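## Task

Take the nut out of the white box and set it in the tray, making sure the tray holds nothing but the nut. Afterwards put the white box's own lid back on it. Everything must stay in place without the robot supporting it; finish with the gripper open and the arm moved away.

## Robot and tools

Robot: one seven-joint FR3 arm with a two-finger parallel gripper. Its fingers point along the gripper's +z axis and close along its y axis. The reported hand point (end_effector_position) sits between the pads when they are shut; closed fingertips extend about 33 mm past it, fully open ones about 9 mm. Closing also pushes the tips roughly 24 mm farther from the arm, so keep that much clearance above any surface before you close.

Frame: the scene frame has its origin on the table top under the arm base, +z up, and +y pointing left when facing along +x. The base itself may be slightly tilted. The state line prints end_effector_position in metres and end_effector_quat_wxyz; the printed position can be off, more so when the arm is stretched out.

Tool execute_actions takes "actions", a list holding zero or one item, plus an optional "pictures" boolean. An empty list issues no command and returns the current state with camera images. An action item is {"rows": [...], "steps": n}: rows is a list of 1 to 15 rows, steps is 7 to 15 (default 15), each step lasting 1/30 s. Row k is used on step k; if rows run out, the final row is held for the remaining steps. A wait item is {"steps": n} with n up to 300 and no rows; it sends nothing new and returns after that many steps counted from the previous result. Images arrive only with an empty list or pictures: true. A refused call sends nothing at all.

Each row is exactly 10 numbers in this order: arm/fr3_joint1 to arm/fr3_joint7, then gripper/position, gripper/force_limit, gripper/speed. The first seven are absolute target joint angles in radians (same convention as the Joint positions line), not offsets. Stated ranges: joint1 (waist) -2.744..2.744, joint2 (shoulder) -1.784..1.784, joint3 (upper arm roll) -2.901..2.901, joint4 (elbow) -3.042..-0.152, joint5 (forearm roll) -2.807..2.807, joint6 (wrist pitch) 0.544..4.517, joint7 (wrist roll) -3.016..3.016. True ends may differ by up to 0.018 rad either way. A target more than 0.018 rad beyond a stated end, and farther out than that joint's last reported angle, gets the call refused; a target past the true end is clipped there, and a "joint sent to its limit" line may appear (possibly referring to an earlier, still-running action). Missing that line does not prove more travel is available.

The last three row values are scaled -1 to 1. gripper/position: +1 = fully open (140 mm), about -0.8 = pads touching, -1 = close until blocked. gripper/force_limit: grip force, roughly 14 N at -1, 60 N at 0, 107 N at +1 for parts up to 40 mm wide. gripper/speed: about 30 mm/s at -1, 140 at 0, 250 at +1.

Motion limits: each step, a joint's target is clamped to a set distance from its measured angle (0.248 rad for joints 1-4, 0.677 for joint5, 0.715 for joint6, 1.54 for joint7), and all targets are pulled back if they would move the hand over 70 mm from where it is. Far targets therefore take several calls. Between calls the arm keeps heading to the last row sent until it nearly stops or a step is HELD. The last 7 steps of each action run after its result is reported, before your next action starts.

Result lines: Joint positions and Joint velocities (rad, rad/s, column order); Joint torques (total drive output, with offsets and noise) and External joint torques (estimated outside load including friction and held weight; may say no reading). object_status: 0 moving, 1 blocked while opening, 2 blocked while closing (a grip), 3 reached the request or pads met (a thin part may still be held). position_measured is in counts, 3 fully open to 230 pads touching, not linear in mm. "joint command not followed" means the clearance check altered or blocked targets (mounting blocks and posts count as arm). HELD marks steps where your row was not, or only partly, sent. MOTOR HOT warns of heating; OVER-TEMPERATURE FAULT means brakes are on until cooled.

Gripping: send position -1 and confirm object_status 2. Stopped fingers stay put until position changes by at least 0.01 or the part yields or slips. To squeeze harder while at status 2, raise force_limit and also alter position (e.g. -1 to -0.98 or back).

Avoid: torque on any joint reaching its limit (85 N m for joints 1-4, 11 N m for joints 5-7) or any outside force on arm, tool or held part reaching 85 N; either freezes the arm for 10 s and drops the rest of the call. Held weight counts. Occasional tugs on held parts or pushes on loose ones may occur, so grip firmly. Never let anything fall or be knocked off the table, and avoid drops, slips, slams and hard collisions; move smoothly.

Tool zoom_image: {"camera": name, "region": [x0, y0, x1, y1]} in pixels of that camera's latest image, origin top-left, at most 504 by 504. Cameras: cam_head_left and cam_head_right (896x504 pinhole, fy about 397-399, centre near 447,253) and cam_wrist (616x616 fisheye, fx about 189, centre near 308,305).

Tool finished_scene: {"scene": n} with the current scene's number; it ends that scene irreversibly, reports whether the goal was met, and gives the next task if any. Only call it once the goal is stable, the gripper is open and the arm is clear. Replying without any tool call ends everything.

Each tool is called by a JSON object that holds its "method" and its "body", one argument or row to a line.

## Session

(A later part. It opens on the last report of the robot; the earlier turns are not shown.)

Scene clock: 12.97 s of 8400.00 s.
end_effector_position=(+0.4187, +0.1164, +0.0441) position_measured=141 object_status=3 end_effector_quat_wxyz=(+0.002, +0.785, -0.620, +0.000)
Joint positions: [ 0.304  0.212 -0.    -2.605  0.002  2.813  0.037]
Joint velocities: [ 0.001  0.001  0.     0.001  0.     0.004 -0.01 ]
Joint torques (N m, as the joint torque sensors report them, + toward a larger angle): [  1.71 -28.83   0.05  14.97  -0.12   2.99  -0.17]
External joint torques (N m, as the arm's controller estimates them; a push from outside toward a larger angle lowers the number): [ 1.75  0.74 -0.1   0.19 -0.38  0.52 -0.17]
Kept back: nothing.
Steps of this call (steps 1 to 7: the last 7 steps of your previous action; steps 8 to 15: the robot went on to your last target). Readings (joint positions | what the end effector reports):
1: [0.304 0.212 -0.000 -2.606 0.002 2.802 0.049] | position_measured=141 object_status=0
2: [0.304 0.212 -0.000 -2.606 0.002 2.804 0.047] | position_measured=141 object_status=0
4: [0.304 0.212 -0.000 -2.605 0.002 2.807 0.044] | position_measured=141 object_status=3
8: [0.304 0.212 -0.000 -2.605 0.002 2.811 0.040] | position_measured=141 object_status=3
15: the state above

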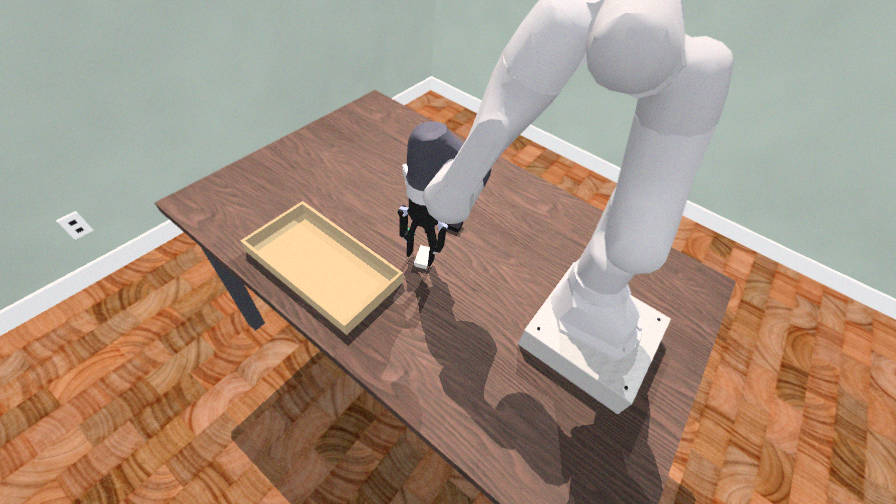

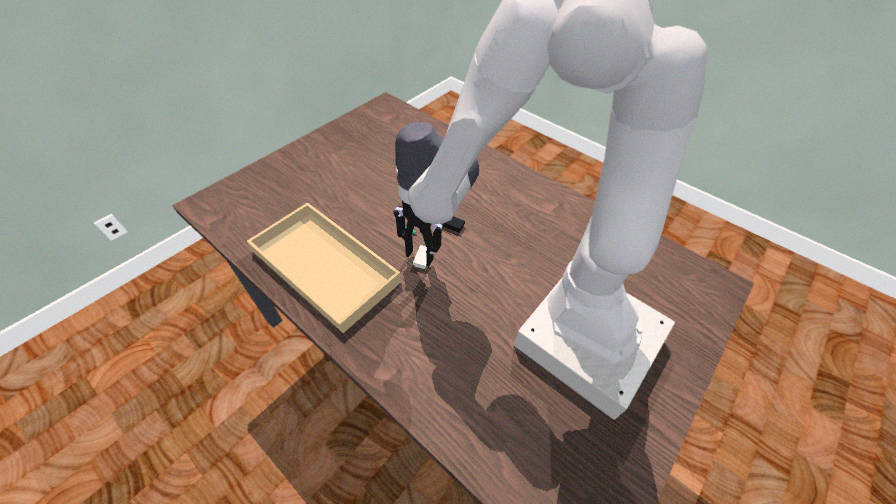

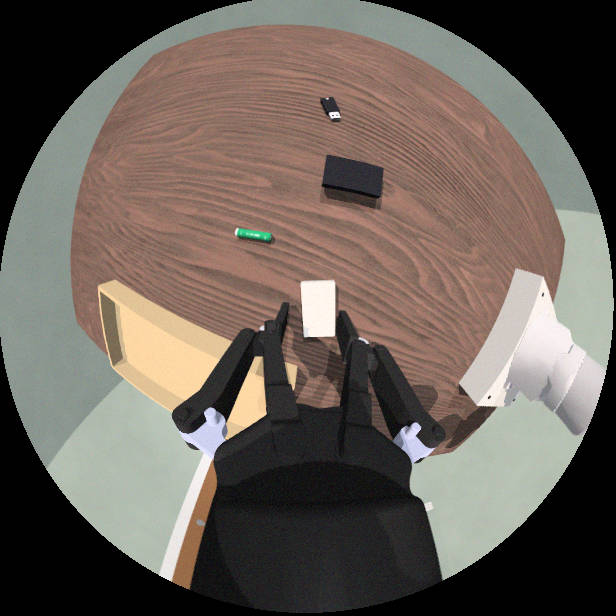

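{"method": "execute_actions", "body": {
  "actions": [
    {"rows":[[0.307,0.205,0,-2.612,0,2.817,0.03,-1,-0.5,-0.3]],"steps":15}
  ]
}}

{"method": "execute_actions", "body": {
  "actions": [
    {"rows":[[0.307,0.135,0,-2.621,0,2.756,0.03,-1,-0.5,-0.3]],"steps":15}
  ]
}}

{"method": "execute_actions", "body": {
  "actions": [
    {"steps":10}
  ],
  "pictures": true
}}

{"method": "zoom_image", "body": {
  "camera": "cam_head_left",
  "region": [385, 205, 475, 285]
}}

Scene clock: 13.53 s of 8400.00 s.
end_effector_position=(+0.4183, +0.1164, +0.0454) position_measured=178 object_status=0 end_effector_quat_wxyz=(+0.001, +0.785, -0.619, +0.001)
Joint positions: [ 0.304  0.206 -0.    -2.61   0.002  2.814  0.034]
Joint velocities: [-0.    -0.002  0.     0.001  0.     0.002 -0.001]
Joint torques (N m, as the joint torque sensors report them, + toward a larger angle): [  1.76 -29.64  -0.19  12.11  -0.06   3.11  -0.2 ]
External joint torques (N m, as the arm's controller estimates them; a push from outside toward a larger angle lowers the number): [ 1.9  -0.57 -0.25 -2.4  -0.32  0.67 -0.2 ]
Steps of this call (steps 1 to 9: the robot went on to your last target; steps 10 to 17: the first 8 steps of this action). Readings (joint positions | what the end effector reports):
10: [0.304 0.211 -0.000 -2.606 0.002 2.814 0.034] | position_measured=141 object_status=0
11: [0.304 0.209 -0.000 -2.607 0.002 2.814 0.034] | position_measured=146 object_status=0
13: [0.304 0.208 -0.000 -2.609 0.002 2.814 0.034] | position_measured=157 object_status=0
17: the state above

Scene clock: 14.03 s of 8400.00 s.
end_effector_position=(+0.4227, +0.1177, +0.0689) position_measured=178 object_status=2 end_effector_quat_wxyz=(-0.006, +0.786, -0.619, +0.006)
Joint positions: [ 0.304  0.137 -0.    -2.619  0.002  2.771  0.033]
Joint velocities: [ 0.    -0.017  0.    -0.    -0.001 -0.074  0.001]
Joint torques (N m, as the joint torque sensors report them, + toward a larger angle): [  2.27 -29.    -0.53  13.26   0.1    2.27  -0.19]
External joint torques (N m, as the arm's controller estimates them; a push from outside toward a larger angle lowers the number): [ 2.29 -1.43 -0.64 -2.19 -0.2  -0.21 -0.19]
Steps of this call (steps 1 to 7: the last 7 steps of your previous action; steps 8 to 15: the first 8 steps of this action). Readings (joint positions | what the end effector reports):
8: [0.304 0.197 -0.000 -2.614 0.002 2.806 0.033] | position_measured=178 object_status=2
9: [0.304 0.178 -0.000 -2.618 0.002 2.796 0.033] | position_measured=178 object_status=2
11: [0.304 0.151 -0.000 -2.619 0.002 2.784 0.033] | position_measured=178 object_status=2
15: the state above

Scene clock: 14.37 s of 8400.00 s.
end_effector_position=(+0.4193, +0.1168, +0.0680) position_measured=178 object_status=2 end_effector_quat_wxyz=(-0.001, +0.786, -0.619, +0.003)
Joint positions: [ 0.304  0.136 -0.    -2.619  0.002  2.76   0.033]
Joint velocities: [ 0.     0.001  0.    -0.    -0.    -0.011  0.001]
Joint torques (N m, as the joint torque sensors report them, + toward a larger angle): [  2.15 -29.    -0.39  12.9    0.05   2.42  -0.26]
External joint torques (N m, as the arm's controller estimates them; a push from outside toward a larger angle lowers the number): [ 2.24 -0.81 -0.43 -2.97 -0.25 -0.07 -0.26]
Kept back: nothing.
Steps of this call (steps 1 to 7: the last 7 steps of your previous action; steps 8 to 10: the robot went on to your last target). Readings (joint positions | what the end effector reports):
1: [0.304 0.136 -0.000 -2.619 0.002 2.769 0.033] | position_measured=178 object_status=2
2: [0.304 0.136 -0.000 -2.619 0.002 2.767 0.033] | position_measured=178 object_status=2
4: [0.304 0.136 -0.000 -2.619 0.002 2.764 0.033] | position_measured=178 object_status=2
8: [0.304 0.136 -0.000 -2.619 0.002 2.761 0.033] | position_measured=178 object_status=2
10: the state above

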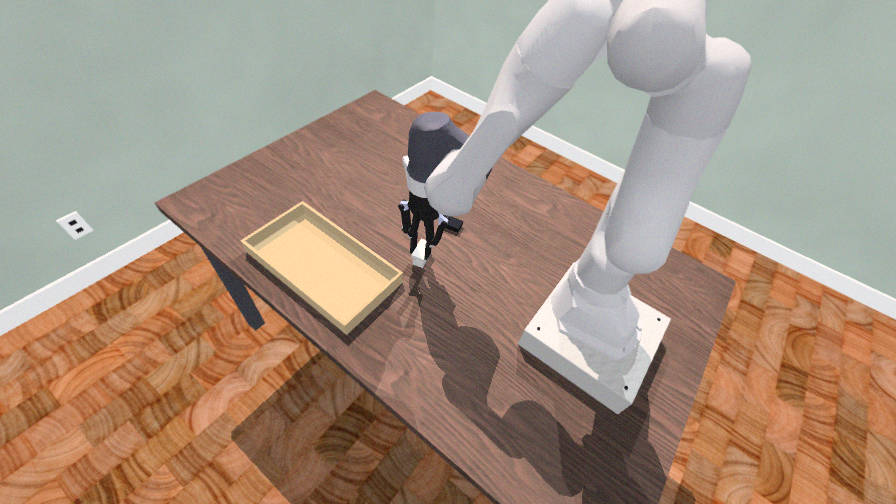

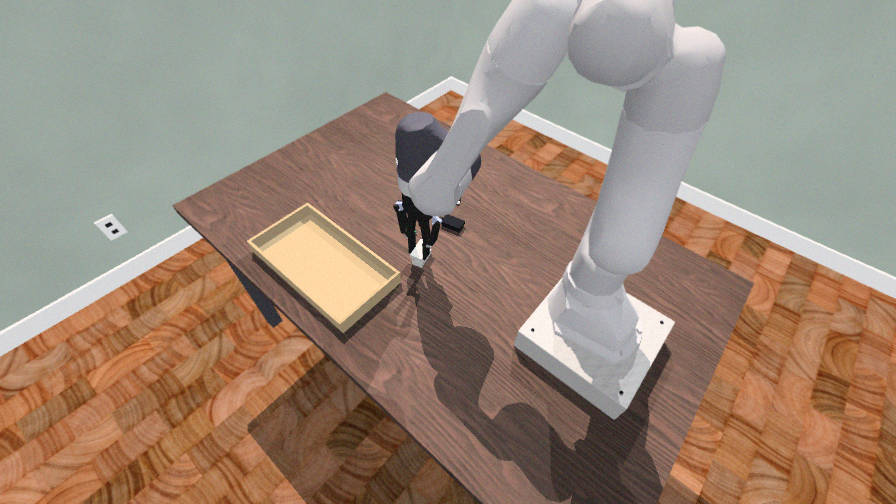

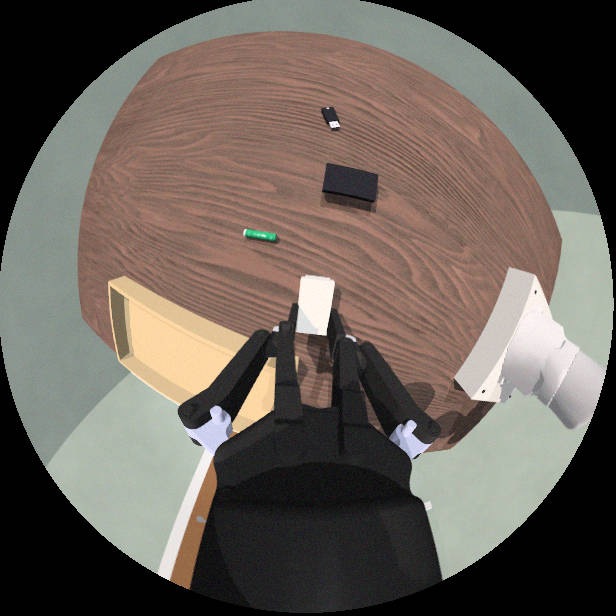

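Region (385, 205, 475, 285) of cam_head_left's 896x504 image, scaled by 5.600, with more detail than that image has.

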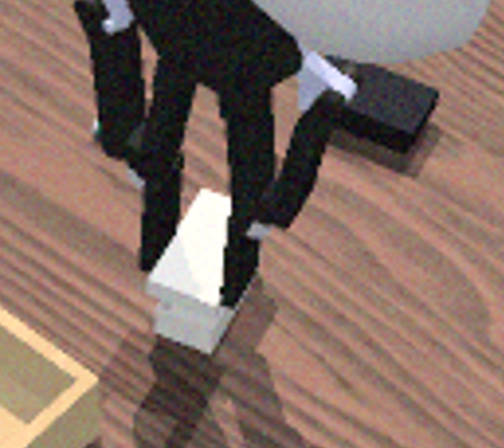

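{"method": "execute_actions", "body": {
  "actions": [
    {"rows":[[0.307,0.09,0,-2.615,0,2.705,0.03,-1,-0.5,-0.3],[0.307,0.06,0,-2.612,0,2.672,0.03,-1,-0.5,-0.3],[0.307,0.03,0,-2.61,0,2.64,0.03,-1,-0.5,-0.3],[0.307,-0.012,0,-2.606,0,2.594,0.03,-1,-0.5,-0.3]],"steps":15}
  ]
}}

{"method": "execute_actions", "body": {
  "actions": [
    {"steps":15}
  ],
  "pictures": true
}}

{"method": "zoom_image", "body": {
  "camera": "cam_head_left",
  "region": [375, 175, 485, 285]
}}

Scene clock: 15.17 s of 8400.00 s.
end_effector_position=(+0.4357, +0.1216, +0.1249) position_measured=178 object_status=2 end_effector_quat_wxyz=(-0.018, +0.785, -0.618, +0.015)
Joint positions: [ 0.304 -0.005 -0.    -2.604  0.002  2.646  0.033]
Joint velocities: [-0.001 -0.19  -0.     0.036  0.001 -0.262  0.   ]
Joint torques (N m, as the joint torque sensors report them, + toward a larger angle): [  2.21 -21.45  -0.32  14.49   0.14   1.65  -0.19]
External joint torques (N m, as the arm's controller estimates them; a push from outside toward a larger angle lowers the number): [ 2.4  -1.9  -0.12  0.18 -0.27 -0.17 -0.19]
Steps of this call (steps 1 to 16: the robot went on to your last target; steps 17 to 24: the first 8 steps of this action). Readings (joint positions | what the end effector reports):
17: [0.304 0.131 -0.000 -2.620 0.002 2.750 0.033] | position_measured=178 object_status=2
18: [0.304 0.115 -0.000 -2.620 0.002 2.736 0.033] | position_measured=178 object_status=2
20: [0.304 0.066 -0.000 -2.618 0.002 2.698 0.033] | position_measured=178 object_status=2
24: the state above

Scene clock: 15.67 s of 8400.00 s.
end_effector_position=(+0.4233, +0.1182, +0.1232) position_measured=178 object_status=2 end_effector_quat_wxyz=(-0.002, +0.786, -0.619, +0.003)
Joint positions: [ 0.304 -0.011 -0.    -2.604  0.002  2.599  0.033]
Joint velocities: [ 0.001  0.     0.     0.001 -0.    -0.015  0.001]
Joint torques (N m, as the joint torque sensors report them, + toward a larger angle): [  1.69 -26.45  -0.49  15.95   0.14   2.35  -0.21]
External joint torques (N m, as the arm's controller estimates them; a push from outside toward a larger angle lowers the number): [ 1.8  -0.47 -0.37 -2.68 -0.28 -0.17 -0.21]
Kept back: nothing.
Steps of this call (steps 1 to 7: the last 7 steps of your previous action; steps 8 to 15: the robot went on to your last target). Readings (joint positions | what the end effector reports):
1: [0.304 -0.009 -0.000 -2.604 0.002 2.637 0.033] | position_measured=178 object_status=2
2: [0.304 -0.011 -0.000 -2.604 0.002 2.630 0.033] | position_measured=178 object_status=2
4: [0.304 -0.011 -0.000 -2.604 0.002 2.619 0.033] | position_measured=178 object_status=2
8: [0.304 -0.011 -0.000 -2.604 0.002 2.607 0.033] | position_measured=178 object_status=2
15: the state above

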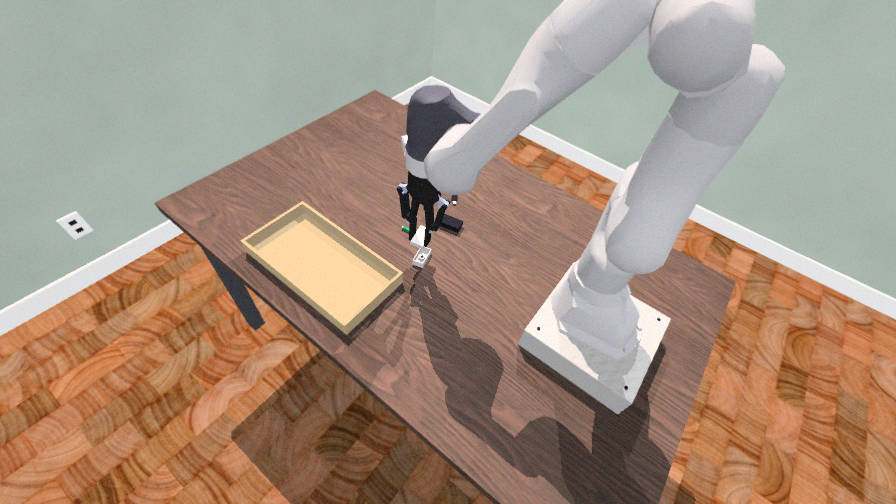

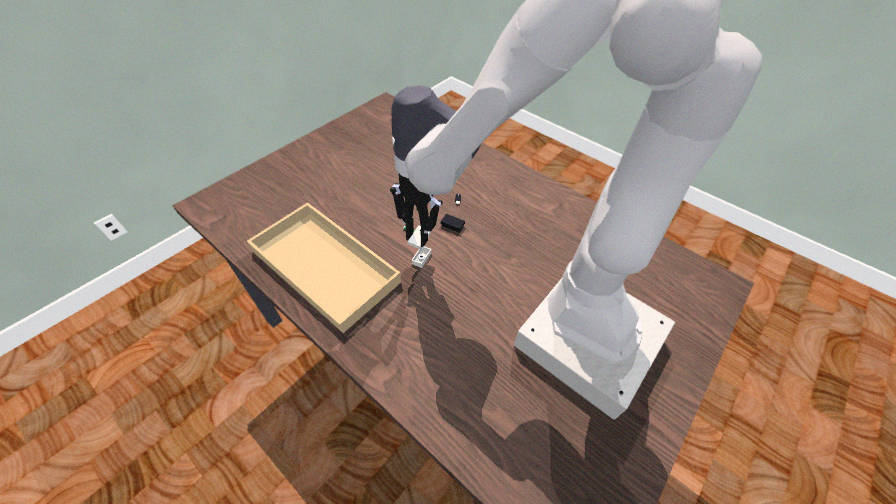

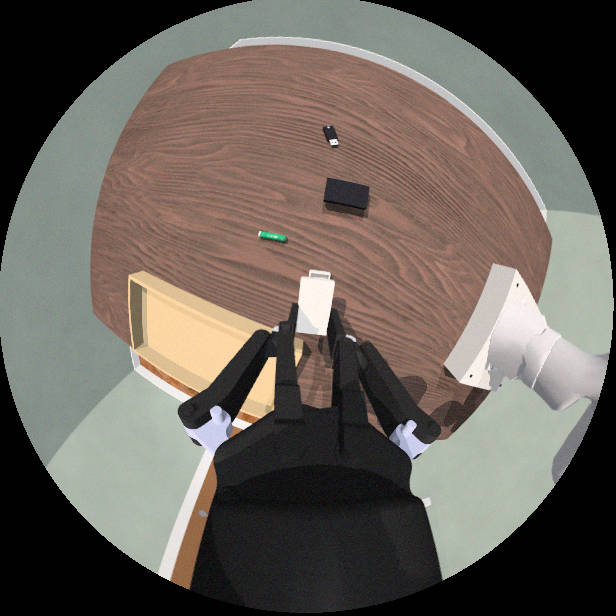

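Region (375, 175, 485, 285) of cam_head_left's 896x504 image, scaled by 4.582, with more detail than that image has.

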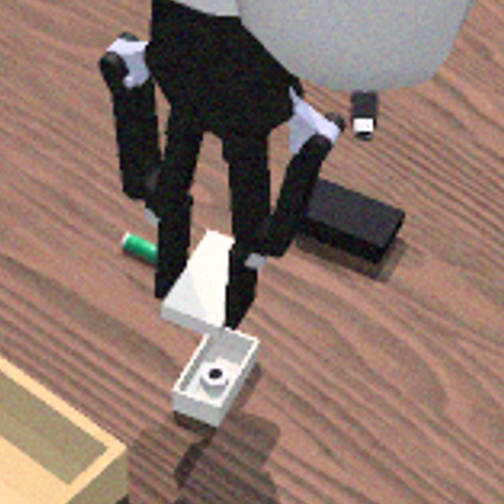

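{"method": "execute_actions", "body": {
  "actions": [
    {"rows":[[0.1,-0.243,0,-2.913,0,2.67,-0.177,-1,-0.5,-0.3]],"steps":15}
  ]
}}

{"method": "execute_actions", "body": {
  "actions": [
    {"rows":[[0.1,-0.243,0,-2.913,0,2.67,-0.177,-1,-0.5,-0.3],[0.1,-0.243,0,-2.913,0,2.67,-0.177,-1,-0.5,-0.3],[0.1,-0.243,0,-2.913,0,2.67,-0.177,-1,-0.5,-0.3],[0.1,-0.17,0,-2.91,0,2.74,-0.177,-1,-0.5,-0.3],[0.1,-0.1,0,-2.907,0,2.81,-0.177,-1,-0.5,-0.3],[0.1,-0.03,0,-2.904,0,2.874,-0.177,-1,-0.5,-0.3],[0.1,0.02,0,-2.902,0,2.922,-0.177,-1,-0.5,-0.3],[0.1,0.05,0,-2.901,0,2.951,-0.177,-1,-0.5,-0.3]],"steps":15}
  ]
}}

{"method": "execute_actions", "body": {
  "actions": [
    {"steps":12}
  ],
  "pictures": true
}}

{"method": "zoom_image", "body": {
  "camera": "cam_head_left",
  "region": [400, 200, 520, 310]
}}

Scene clock: 16.93 s of 8400.00 s.
end_effector_position=(+0.3402, +0.0261, +0.1121) position_measured=178 object_status=2 end_effector_quat_wxyz=(+0.006, +0.758, -0.653, -0.005)
Joint positions: [ 0.112 -0.227 -0.004 -2.892  0.001  2.647 -0.074]
Joint velocities: [-0.153 -0.178  0.004 -0.313  0.001  0.096 -0.329]
Joint torques (N m, as the joint torque sensors report them, + toward a larger angle): [  1.61 -18.52   1.74  18.26   0.23   3.5   -0.28]
External joint torques (N m, as the arm's controller estimates them; a push from outside toward a larger angle lowers the number): [-0.1  -1.31 -0.25 -3.09  0.01  0.41 -0.27]
Steps of this call (steps 1 to 15: the robot went on to your last target; steps 16 to 30: nothing new was sent; steps 31 to 38: the first 8 steps of this action). Readings (joint positions | what the end effector reports):
31: [0.282 -0.038 0.010 -2.636 0.001 2.607 0.022] | position_measured=178 object_status=2
32: [0.248 -0.084 0.011 -2.688 0.001 2.614 0.009] | position_measured=178 object_status=2
34: [0.180 -0.159 0.004 -2.784 0.001 2.630 -0.020] | position_measured=178 object_status=2
38: the state above

Scene clock: 17.43 s of 8400.00 s.
end_effector_position=(+0.3265, +0.0225, +0.0626) position_measured=178 object_status=2 end_effector_quat_wxyz=(+0.018, +0.781, -0.624, -0.018)
Joint positions: [ 0.103 -0.053 -0.001 -2.9    0.001  2.795 -0.154]
Joint velocities: [-0.002  1.439 -0.001 -0.011 -0.001  0.9   -0.064]
Joint torques (N m, as the joint torque sensors report them, + toward a larger angle): [ -0.54 -28.74   0.47  13.64   0.15   3.54  -0.25]
External joint torques (N m, as the arm's controller estimates them; a push from outside toward a larger angle lowers the number): [-0.56  1.8   0.5  -1.37 -0.01  0.66 -0.26]
Steps of this call (steps 1 to 7: the last 7 steps of your previous action; steps 8 to 15: the first 8 steps of this action). Readings (joint positions | what the end effector reports):
8: [0.103 -0.241 -0.001 -2.911 0.001 2.663 -0.132] | position_measured=178 object_status=2
9: [0.103 -0.241 -0.001 -2.911 0.001 2.664 -0.137] | position_measured=178 object_status=2
11: [0.103 -0.231 -0.001 -2.909 0.001 2.676 -0.144] | position_measured=178 object_status=2
15: the state above

Scene clock: 17.83 s of 8400.00 s.
end_effector_position=(+0.3330, +0.0228, +0.0393) position_measured=178 object_status=2 end_effector_quat_wxyz=(+0.006, +0.785, -0.619, -0.005)
Joint positions: [ 0.103  0.048 -0.001 -2.903  0.001  2.934 -0.168]
Joint velocities: [ 0.     0.004 -0.     0.001  0.     0.091 -0.016]
Joint torques (N m, as the joint torque sensors report them, + toward a larger angle): [ -0.37 -20.8    0.59  12.89  -0.03   2.91  -0.28]
External joint torques (N m, as the arm's controller estimates them; a push from outside toward a larger angle lowers the number): [-0.3   0.82  0.61  0.71 -0.19  0.48 -0.28]
Kept back: nothing.
Steps of this call (steps 1 to 7: the last 7 steps of your previous action; steps 8 to 12: the robot went on to your last target). Readings (joint positions | what the end effector reports):
1: [0.103 -0.013 -0.001 -2.902 0.001 2.822 -0.156] | position_measured=178 object_status=2
2: [0.103 0.014 -0.001 -2.904 0.001 2.843 -0.158] | position_measured=178 object_status=2
4: [0.103 0.039 -0.001 -2.905 0.001 2.875 -0.161] | position_measured=178 object_status=2
8: [0.103 0.046 -0.001 -2.903 0.001 2.915 -0.166] | position_measured=178 object_status=2
12: the state above

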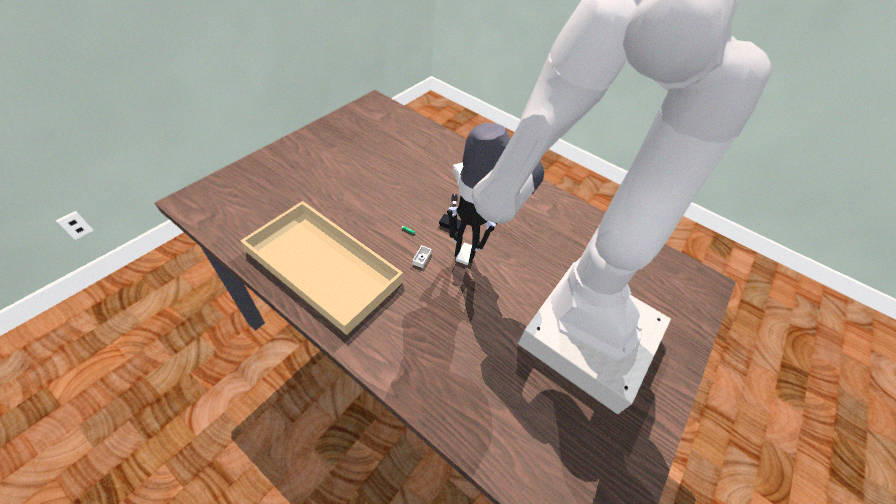

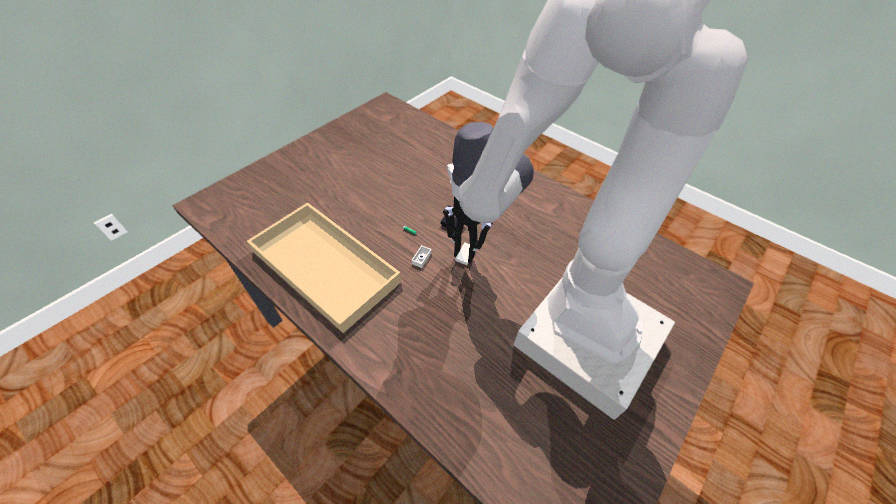

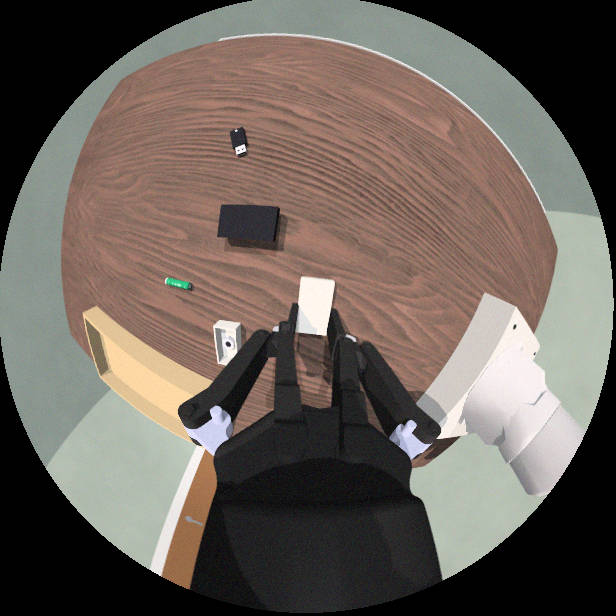

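Region (400, 200, 520, 310) of cam_head_left's 896x504 image, scaled by 4.200, with more detail than that image has; it fills the top 462 rows of this view, and the rest is white.

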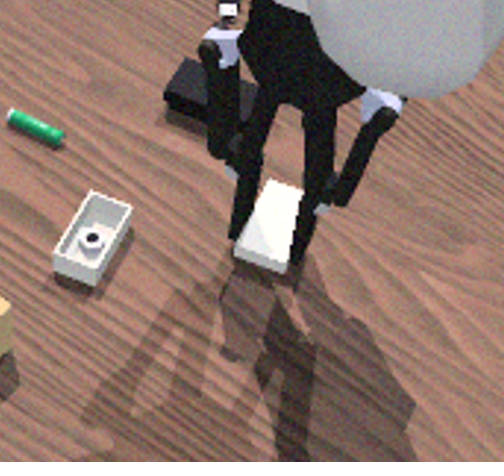

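{"method": "execute_actions", "body": {
  "actions": [
    {"rows":[[0.1,0.05,0,-2.901,0,2.951,-0.177,-0.1,-0.5,0]],"steps":10}
  ]
}}

{"method": "execute_actions", "body": {
  "actions": [
    {"rows":[[0.1,-0.1,0,-2.907,0,2.81,-0.177,-0.1,-0.5,0],[0.1,-0.243,0,-2.913,0,2.67,0.2,-0.1,-0.5,0],[0.1,-0.243,0,-2.913,0,2.67,0.5,-0.1,-0.5,0],[0.1,-0.243,0,-2.913,0,2.67,0.8,-0.1,-0.5,0],[0.1,-0.243,0,-2.913,0,2.67,1.2,-0.1,-0.5,0],[0.1,-0.243,0,-2.913,0,2.67,1.5,-0.1,-0.5,0],[0.15,-0.15,0,-2.82,0,2.67,1.556,-0.55,-0.5,0],[0.2,-0.05,0,-2.72,0,2.67,1.556,-0.55,-0.5,0],[0.262,0.06,0,-2.614,0,2.68,1.556,-0.55,-0.5,0],[0.262,0.068,0,-2.614,0,2.682,1.556,-0.55,-0.5,0]],"steps":15}
  ]
}}

{"method": "execute_actions", "body": {
  "actions": [
    {"steps":25}
  ],
  "pictures": true
}}

{"method": "zoom_image", "body": {
  "camera": "cam_wrist",
  "region": [240, 240, 390, 370]
}}

Scene clock: 19.07 s of 8400.00 s.
end_effector_position=(+0.3377, +0.0231, +0.0404) position_measured=165 object_status=0 end_effector_quat_wxyz=(+0.001, +0.787, -0.617, +0.000)
Joint positions: [ 0.102  0.048 -0.001 -2.903  0.001  2.949 -0.174]
Joint velocities: [ 0.001 -0.001  0.     0.001  0.001  0.002  0.002]
Joint torques (N m, as the joint torque sensors report them, + toward a larger angle): [ -0.55 -20.84   0.34  12.18   0.05   2.98  -0.29]
External joint torques (N m, as the arm's controller estimates them; a push from outside toward a larger angle lowers the number): [-0.51  0.95  0.33 -0.2  -0.11  0.46 -0.29]
Steps of this call (steps 1 to 30: the robot went on to your last target; steps 31 to 34: nothing new was sent; steps 35 to 37: the first 3 steps of this action). Readings (joint positions | what the end effector reports):
35: [0.102 0.048 -0.001 -2.903 0.001 2.948 -0.174] | position_measured=178 object_status=0
36: [0.102 0.048 -0.001 -2.903 0.001 2.948 -0.174] | position_measured=178 object_status=0
37: the state above

Scene clock: 19.57 s of 8400.00 s.
end_effector_position=(+0.3815, +0.0362, +0.1177) position_measured=147 object_status=0 end_effector_quat_wxyz=(+0.030, -0.545, +0.838, -0.016)
Joint positions: [ 0.132 -0.173 -0.005 -2.845  0.001  2.738  0.509]
Joint velocities: [ 0.722  1.474 -0.002  1.604  0.    -0.367  3.456]
Joint torques (N m, as the joint torque sensors report them, + toward a larger angle): [  6.59 -17.99   3.25  12.59   0.31   1.71   0.8 ]
External joint torques (N m, as the arm's controller estimates them; a push from outside toward a larger angle lowers the number): [ 2.85 -0.48 -0.97  0.06  0.33 -0.34  0.85]
Steps of this call (steps 1 to 7: the last 7 steps of your previous action; steps 8 to 15: the first 8 steps of this action). Readings (joint positions | what the end effector reports):
8: [0.102 0.027 -0.001 -2.908 0.001 2.926 -0.174] | position_measured=141 object_status=0
9: [0.102 -0.032 -0.001 -2.915 0.001 2.882 -0.143] | position_measured=141 object_status=0
11: [0.102 -0.156 -0.001 -2.912 0.001 2.814 0.002] | position_measured=141 object_status=3
15: the state above

Scene clock: 20.40 s of 8400.00 s.
end_effector_position=(+0.4249, +0.0986, +0.0928) position_measured=199 object_status=3 end_effector_quat_wxyz=(+0.002, -0.156, +0.988, -0.001)
Joint positions: [ 0.259  0.066  0.001 -2.616  0.001  2.685  1.484]
Joint velocities: [-0.    -0.    -0.001  0.     0.    -0.003  0.225]
Joint torques (N m, as the joint torque sensors report them, + toward a larger angle): [  2.54 -26.2   -0.9   16.87   0.26   2.09   0.02]
External joint torques (N m, as the arm's controller estimates them; a push from outside toward a larger angle lowers the number): [ 2.63  0.87 -0.87 -0.21 -0.1  -0.33  0.02]
Kept back: nothing.
Steps of this call (steps 1 to 7: the last 7 steps of your previous action; steps 8 to 25: the robot went on to your last target). Readings (joint positions | what the end effector reports):
1: [0.162 -0.116 -0.007 -2.784 0.001 2.728 0.606] | position_measured=154 object_status=0
2: [0.192 -0.058 -0.006 -2.726 0.001 2.722 0.702] | position_measured=162 object_status=0
4: [0.233 0.017 0.000 -2.659 0.001 2.712 0.869] | position_measured=177 object_status=0
8: [0.258 0.061 0.003 -2.624 0.001 2.697 1.112] | position_measured=199 object_status=0
25: the state above

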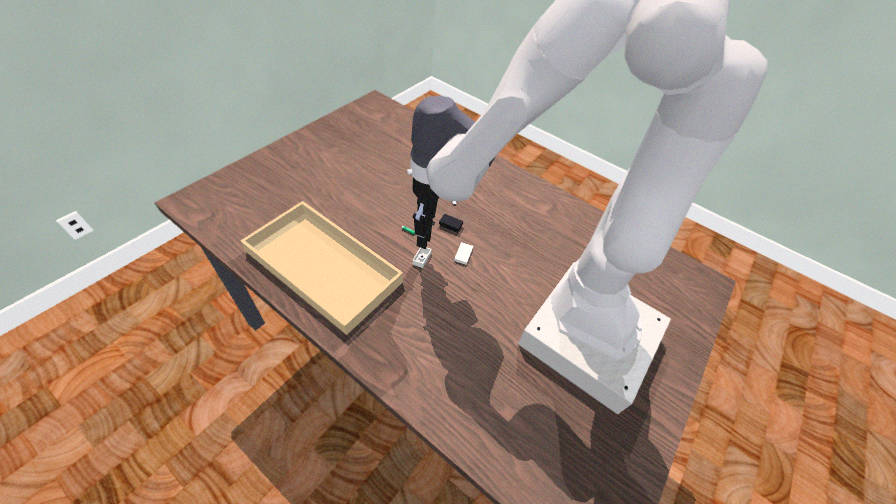

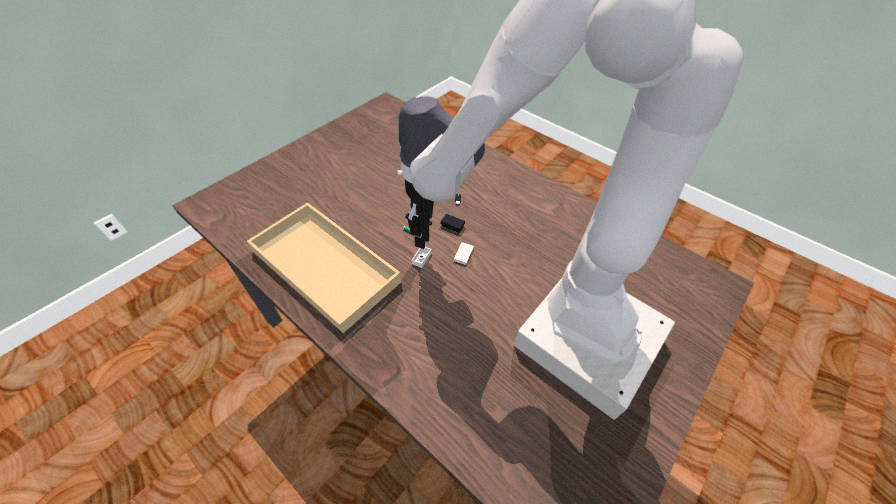

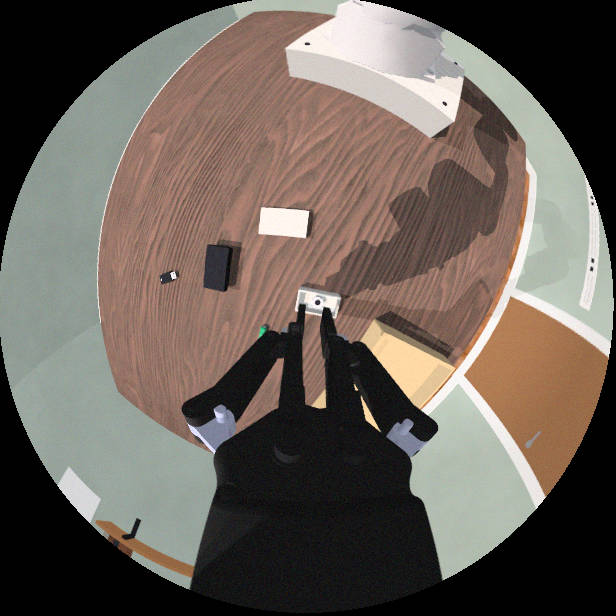

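Region (240, 240, 390, 370) of cam_wrist's 616x616 image, scaled by 3.360, with more detail than that image has; it fills the top 437 rows of this view, and the rest is white.

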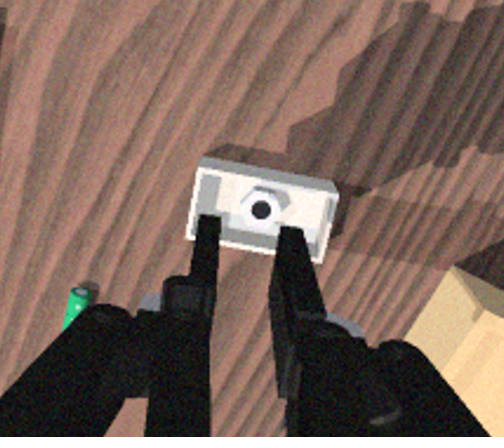

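{"method": "execute_actions", "body": {
  "actions": [
    {"rows":[[0.277,0.154,0,-2.638,0,2.792,1.6,-0.55,-0.5,0]],"steps":15}
  ]
}}

{"method": "execute_actions", "body": {
  "actions": [
    {"steps":20}
  ],
  "pictures": true
}}

{"method": "zoom_image", "body": {
  "camera": "cam_wrist",
  "region": [260, 260, 370, 350]
}}

{"method": "zoom_image", "body": {
  "camera": "cam_head_left",
  "region": [390, 220, 460, 280]
}}

Scene clock: 21.53 s of 8400.00 s.
end_effector_position=(+0.4065, +0.1000, +0.0555) position_measured=199 object_status=3 end_effector_quat_wxyz=(-0.012, -0.117, +0.993, -0.003)
Joint positions: [ 0.274  0.153 -0.    -2.638  0.001  2.766  1.576]
Joint velocities: [ 0.004  0.014 -0.     0.     0.001  0.14   0.068]
Joint torques (N m, as the joint torque sensors report them, + toward a larger angle): [  1.65 -27.9    0.16  14.12   0.18   2.85   0.21]
External joint torques (N m, as the arm's controller estimates them; a push from outside toward a larger angle lowers the number): [ 1.86  1.56  0.25 -2.15 -0.12  0.39  0.21]
Steps of this call (steps 1 to 26: the robot went on to your last target; steps 27 to 34: the first 8 steps of this action). Readings (joint positions | what the end effector reports):
27: [0.262 0.077 -0.000 -2.616 0.001 2.702 1.553] | position_measured=199 object_status=3
28: [0.266 0.099 -0.000 -2.619 0.001 2.719 1.557] | position_measured=199 object_status=3
30: [0.271 0.134 -0.000 -2.631 0.001 2.741 1.565] | position_measured=199 object_status=3
34: the state above

Scene clock: 22.20 s of 8400.00 s.
end_effector_position=(+0.4138, +0.1019, +0.0574) position_measured=199 object_status=3 end_effector_quat_wxyz=(-0.001, -0.108, +0.994, -0.001)
Joint positions: [ 0.274  0.153 -0.    -2.638  0.001  2.789  1.594]
Joint velocities: [-0.     0.     0.     0.    -0.     0.003  0.009]
Joint torques (N m, as the joint torque sensors report them, + toward a larger angle): [  1.64 -27.82   0.37  14.76   0.08   2.77   0.11]
External joint torques (N m, as the arm's controller estimates them; a push from outside toward a larger angle lowers the number): [ 1.72  0.3   0.3  -0.45 -0.21  0.36  0.11]
Kept back: nothing.
Steps of this call (steps 1 to 7: the last 7 steps of your previous action; steps 8 to 20: the robot went on to your last target). Readings (joint positions | what the end effector reports):
1: [0.274 0.153 -0.000 -2.638 0.001 2.770 1.578] | position_measured=199 object_status=3
2: [0.274 0.153 -0.000 -2.638 0.001 2.773 1.580] | position_measured=199 object_status=3
4: [0.274 0.153 -0.000 -2.638 0.001 2.779 1.584] | position_measured=199 object_status=3
8: [0.274 0.153 -0.000 -2.638 0.001 2.785 1.588] | position_measured=199 object_status=3
20: the state above

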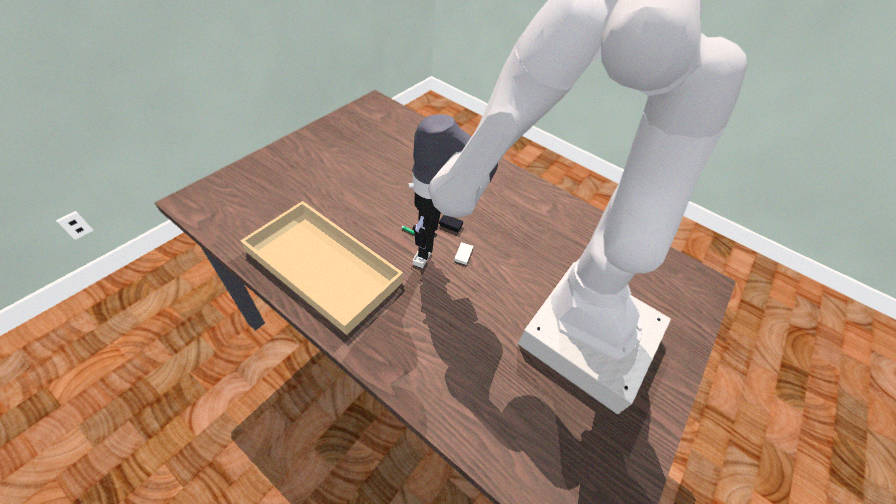

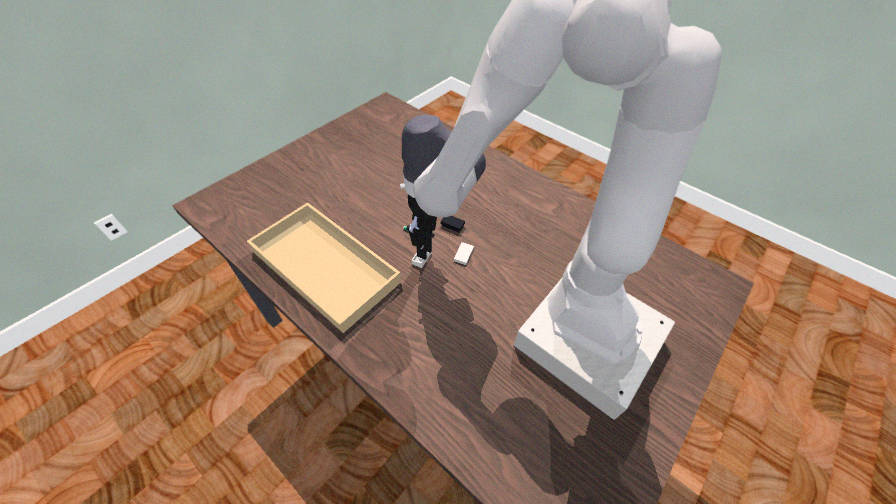

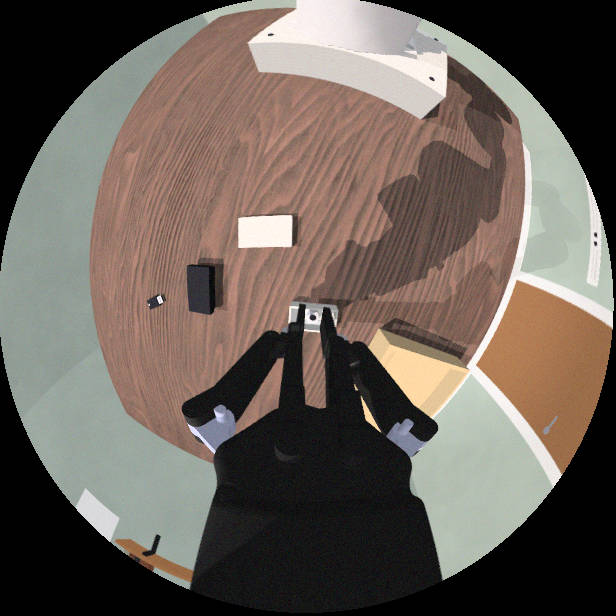

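Region (260, 260, 370, 350) of cam_wrist's 616x616 image, scaled by 4.582, with more detail than that image has; it fills the top 412 rows of this view, and the rest is white.

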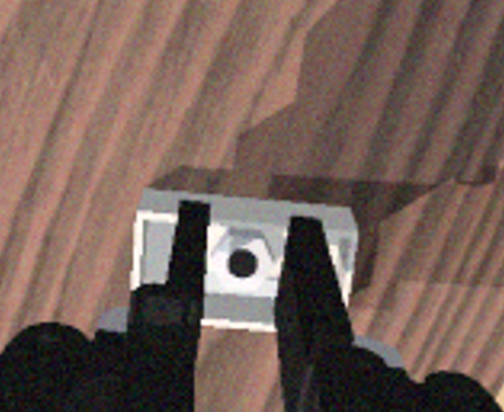

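Region (390, 220, 460, 280) of cam_head_left's 896x504 image, scaled by 7.200, with more detail than that image has; it fills the top 432 rows of this view, and the rest is white.

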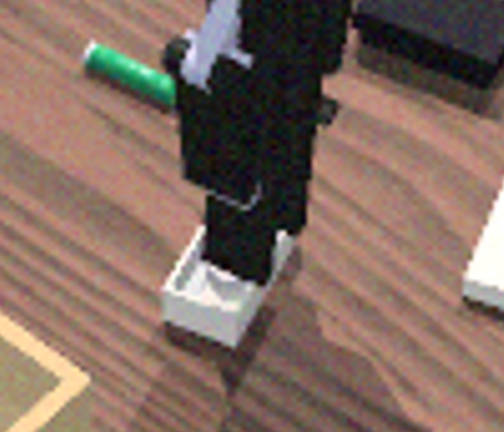

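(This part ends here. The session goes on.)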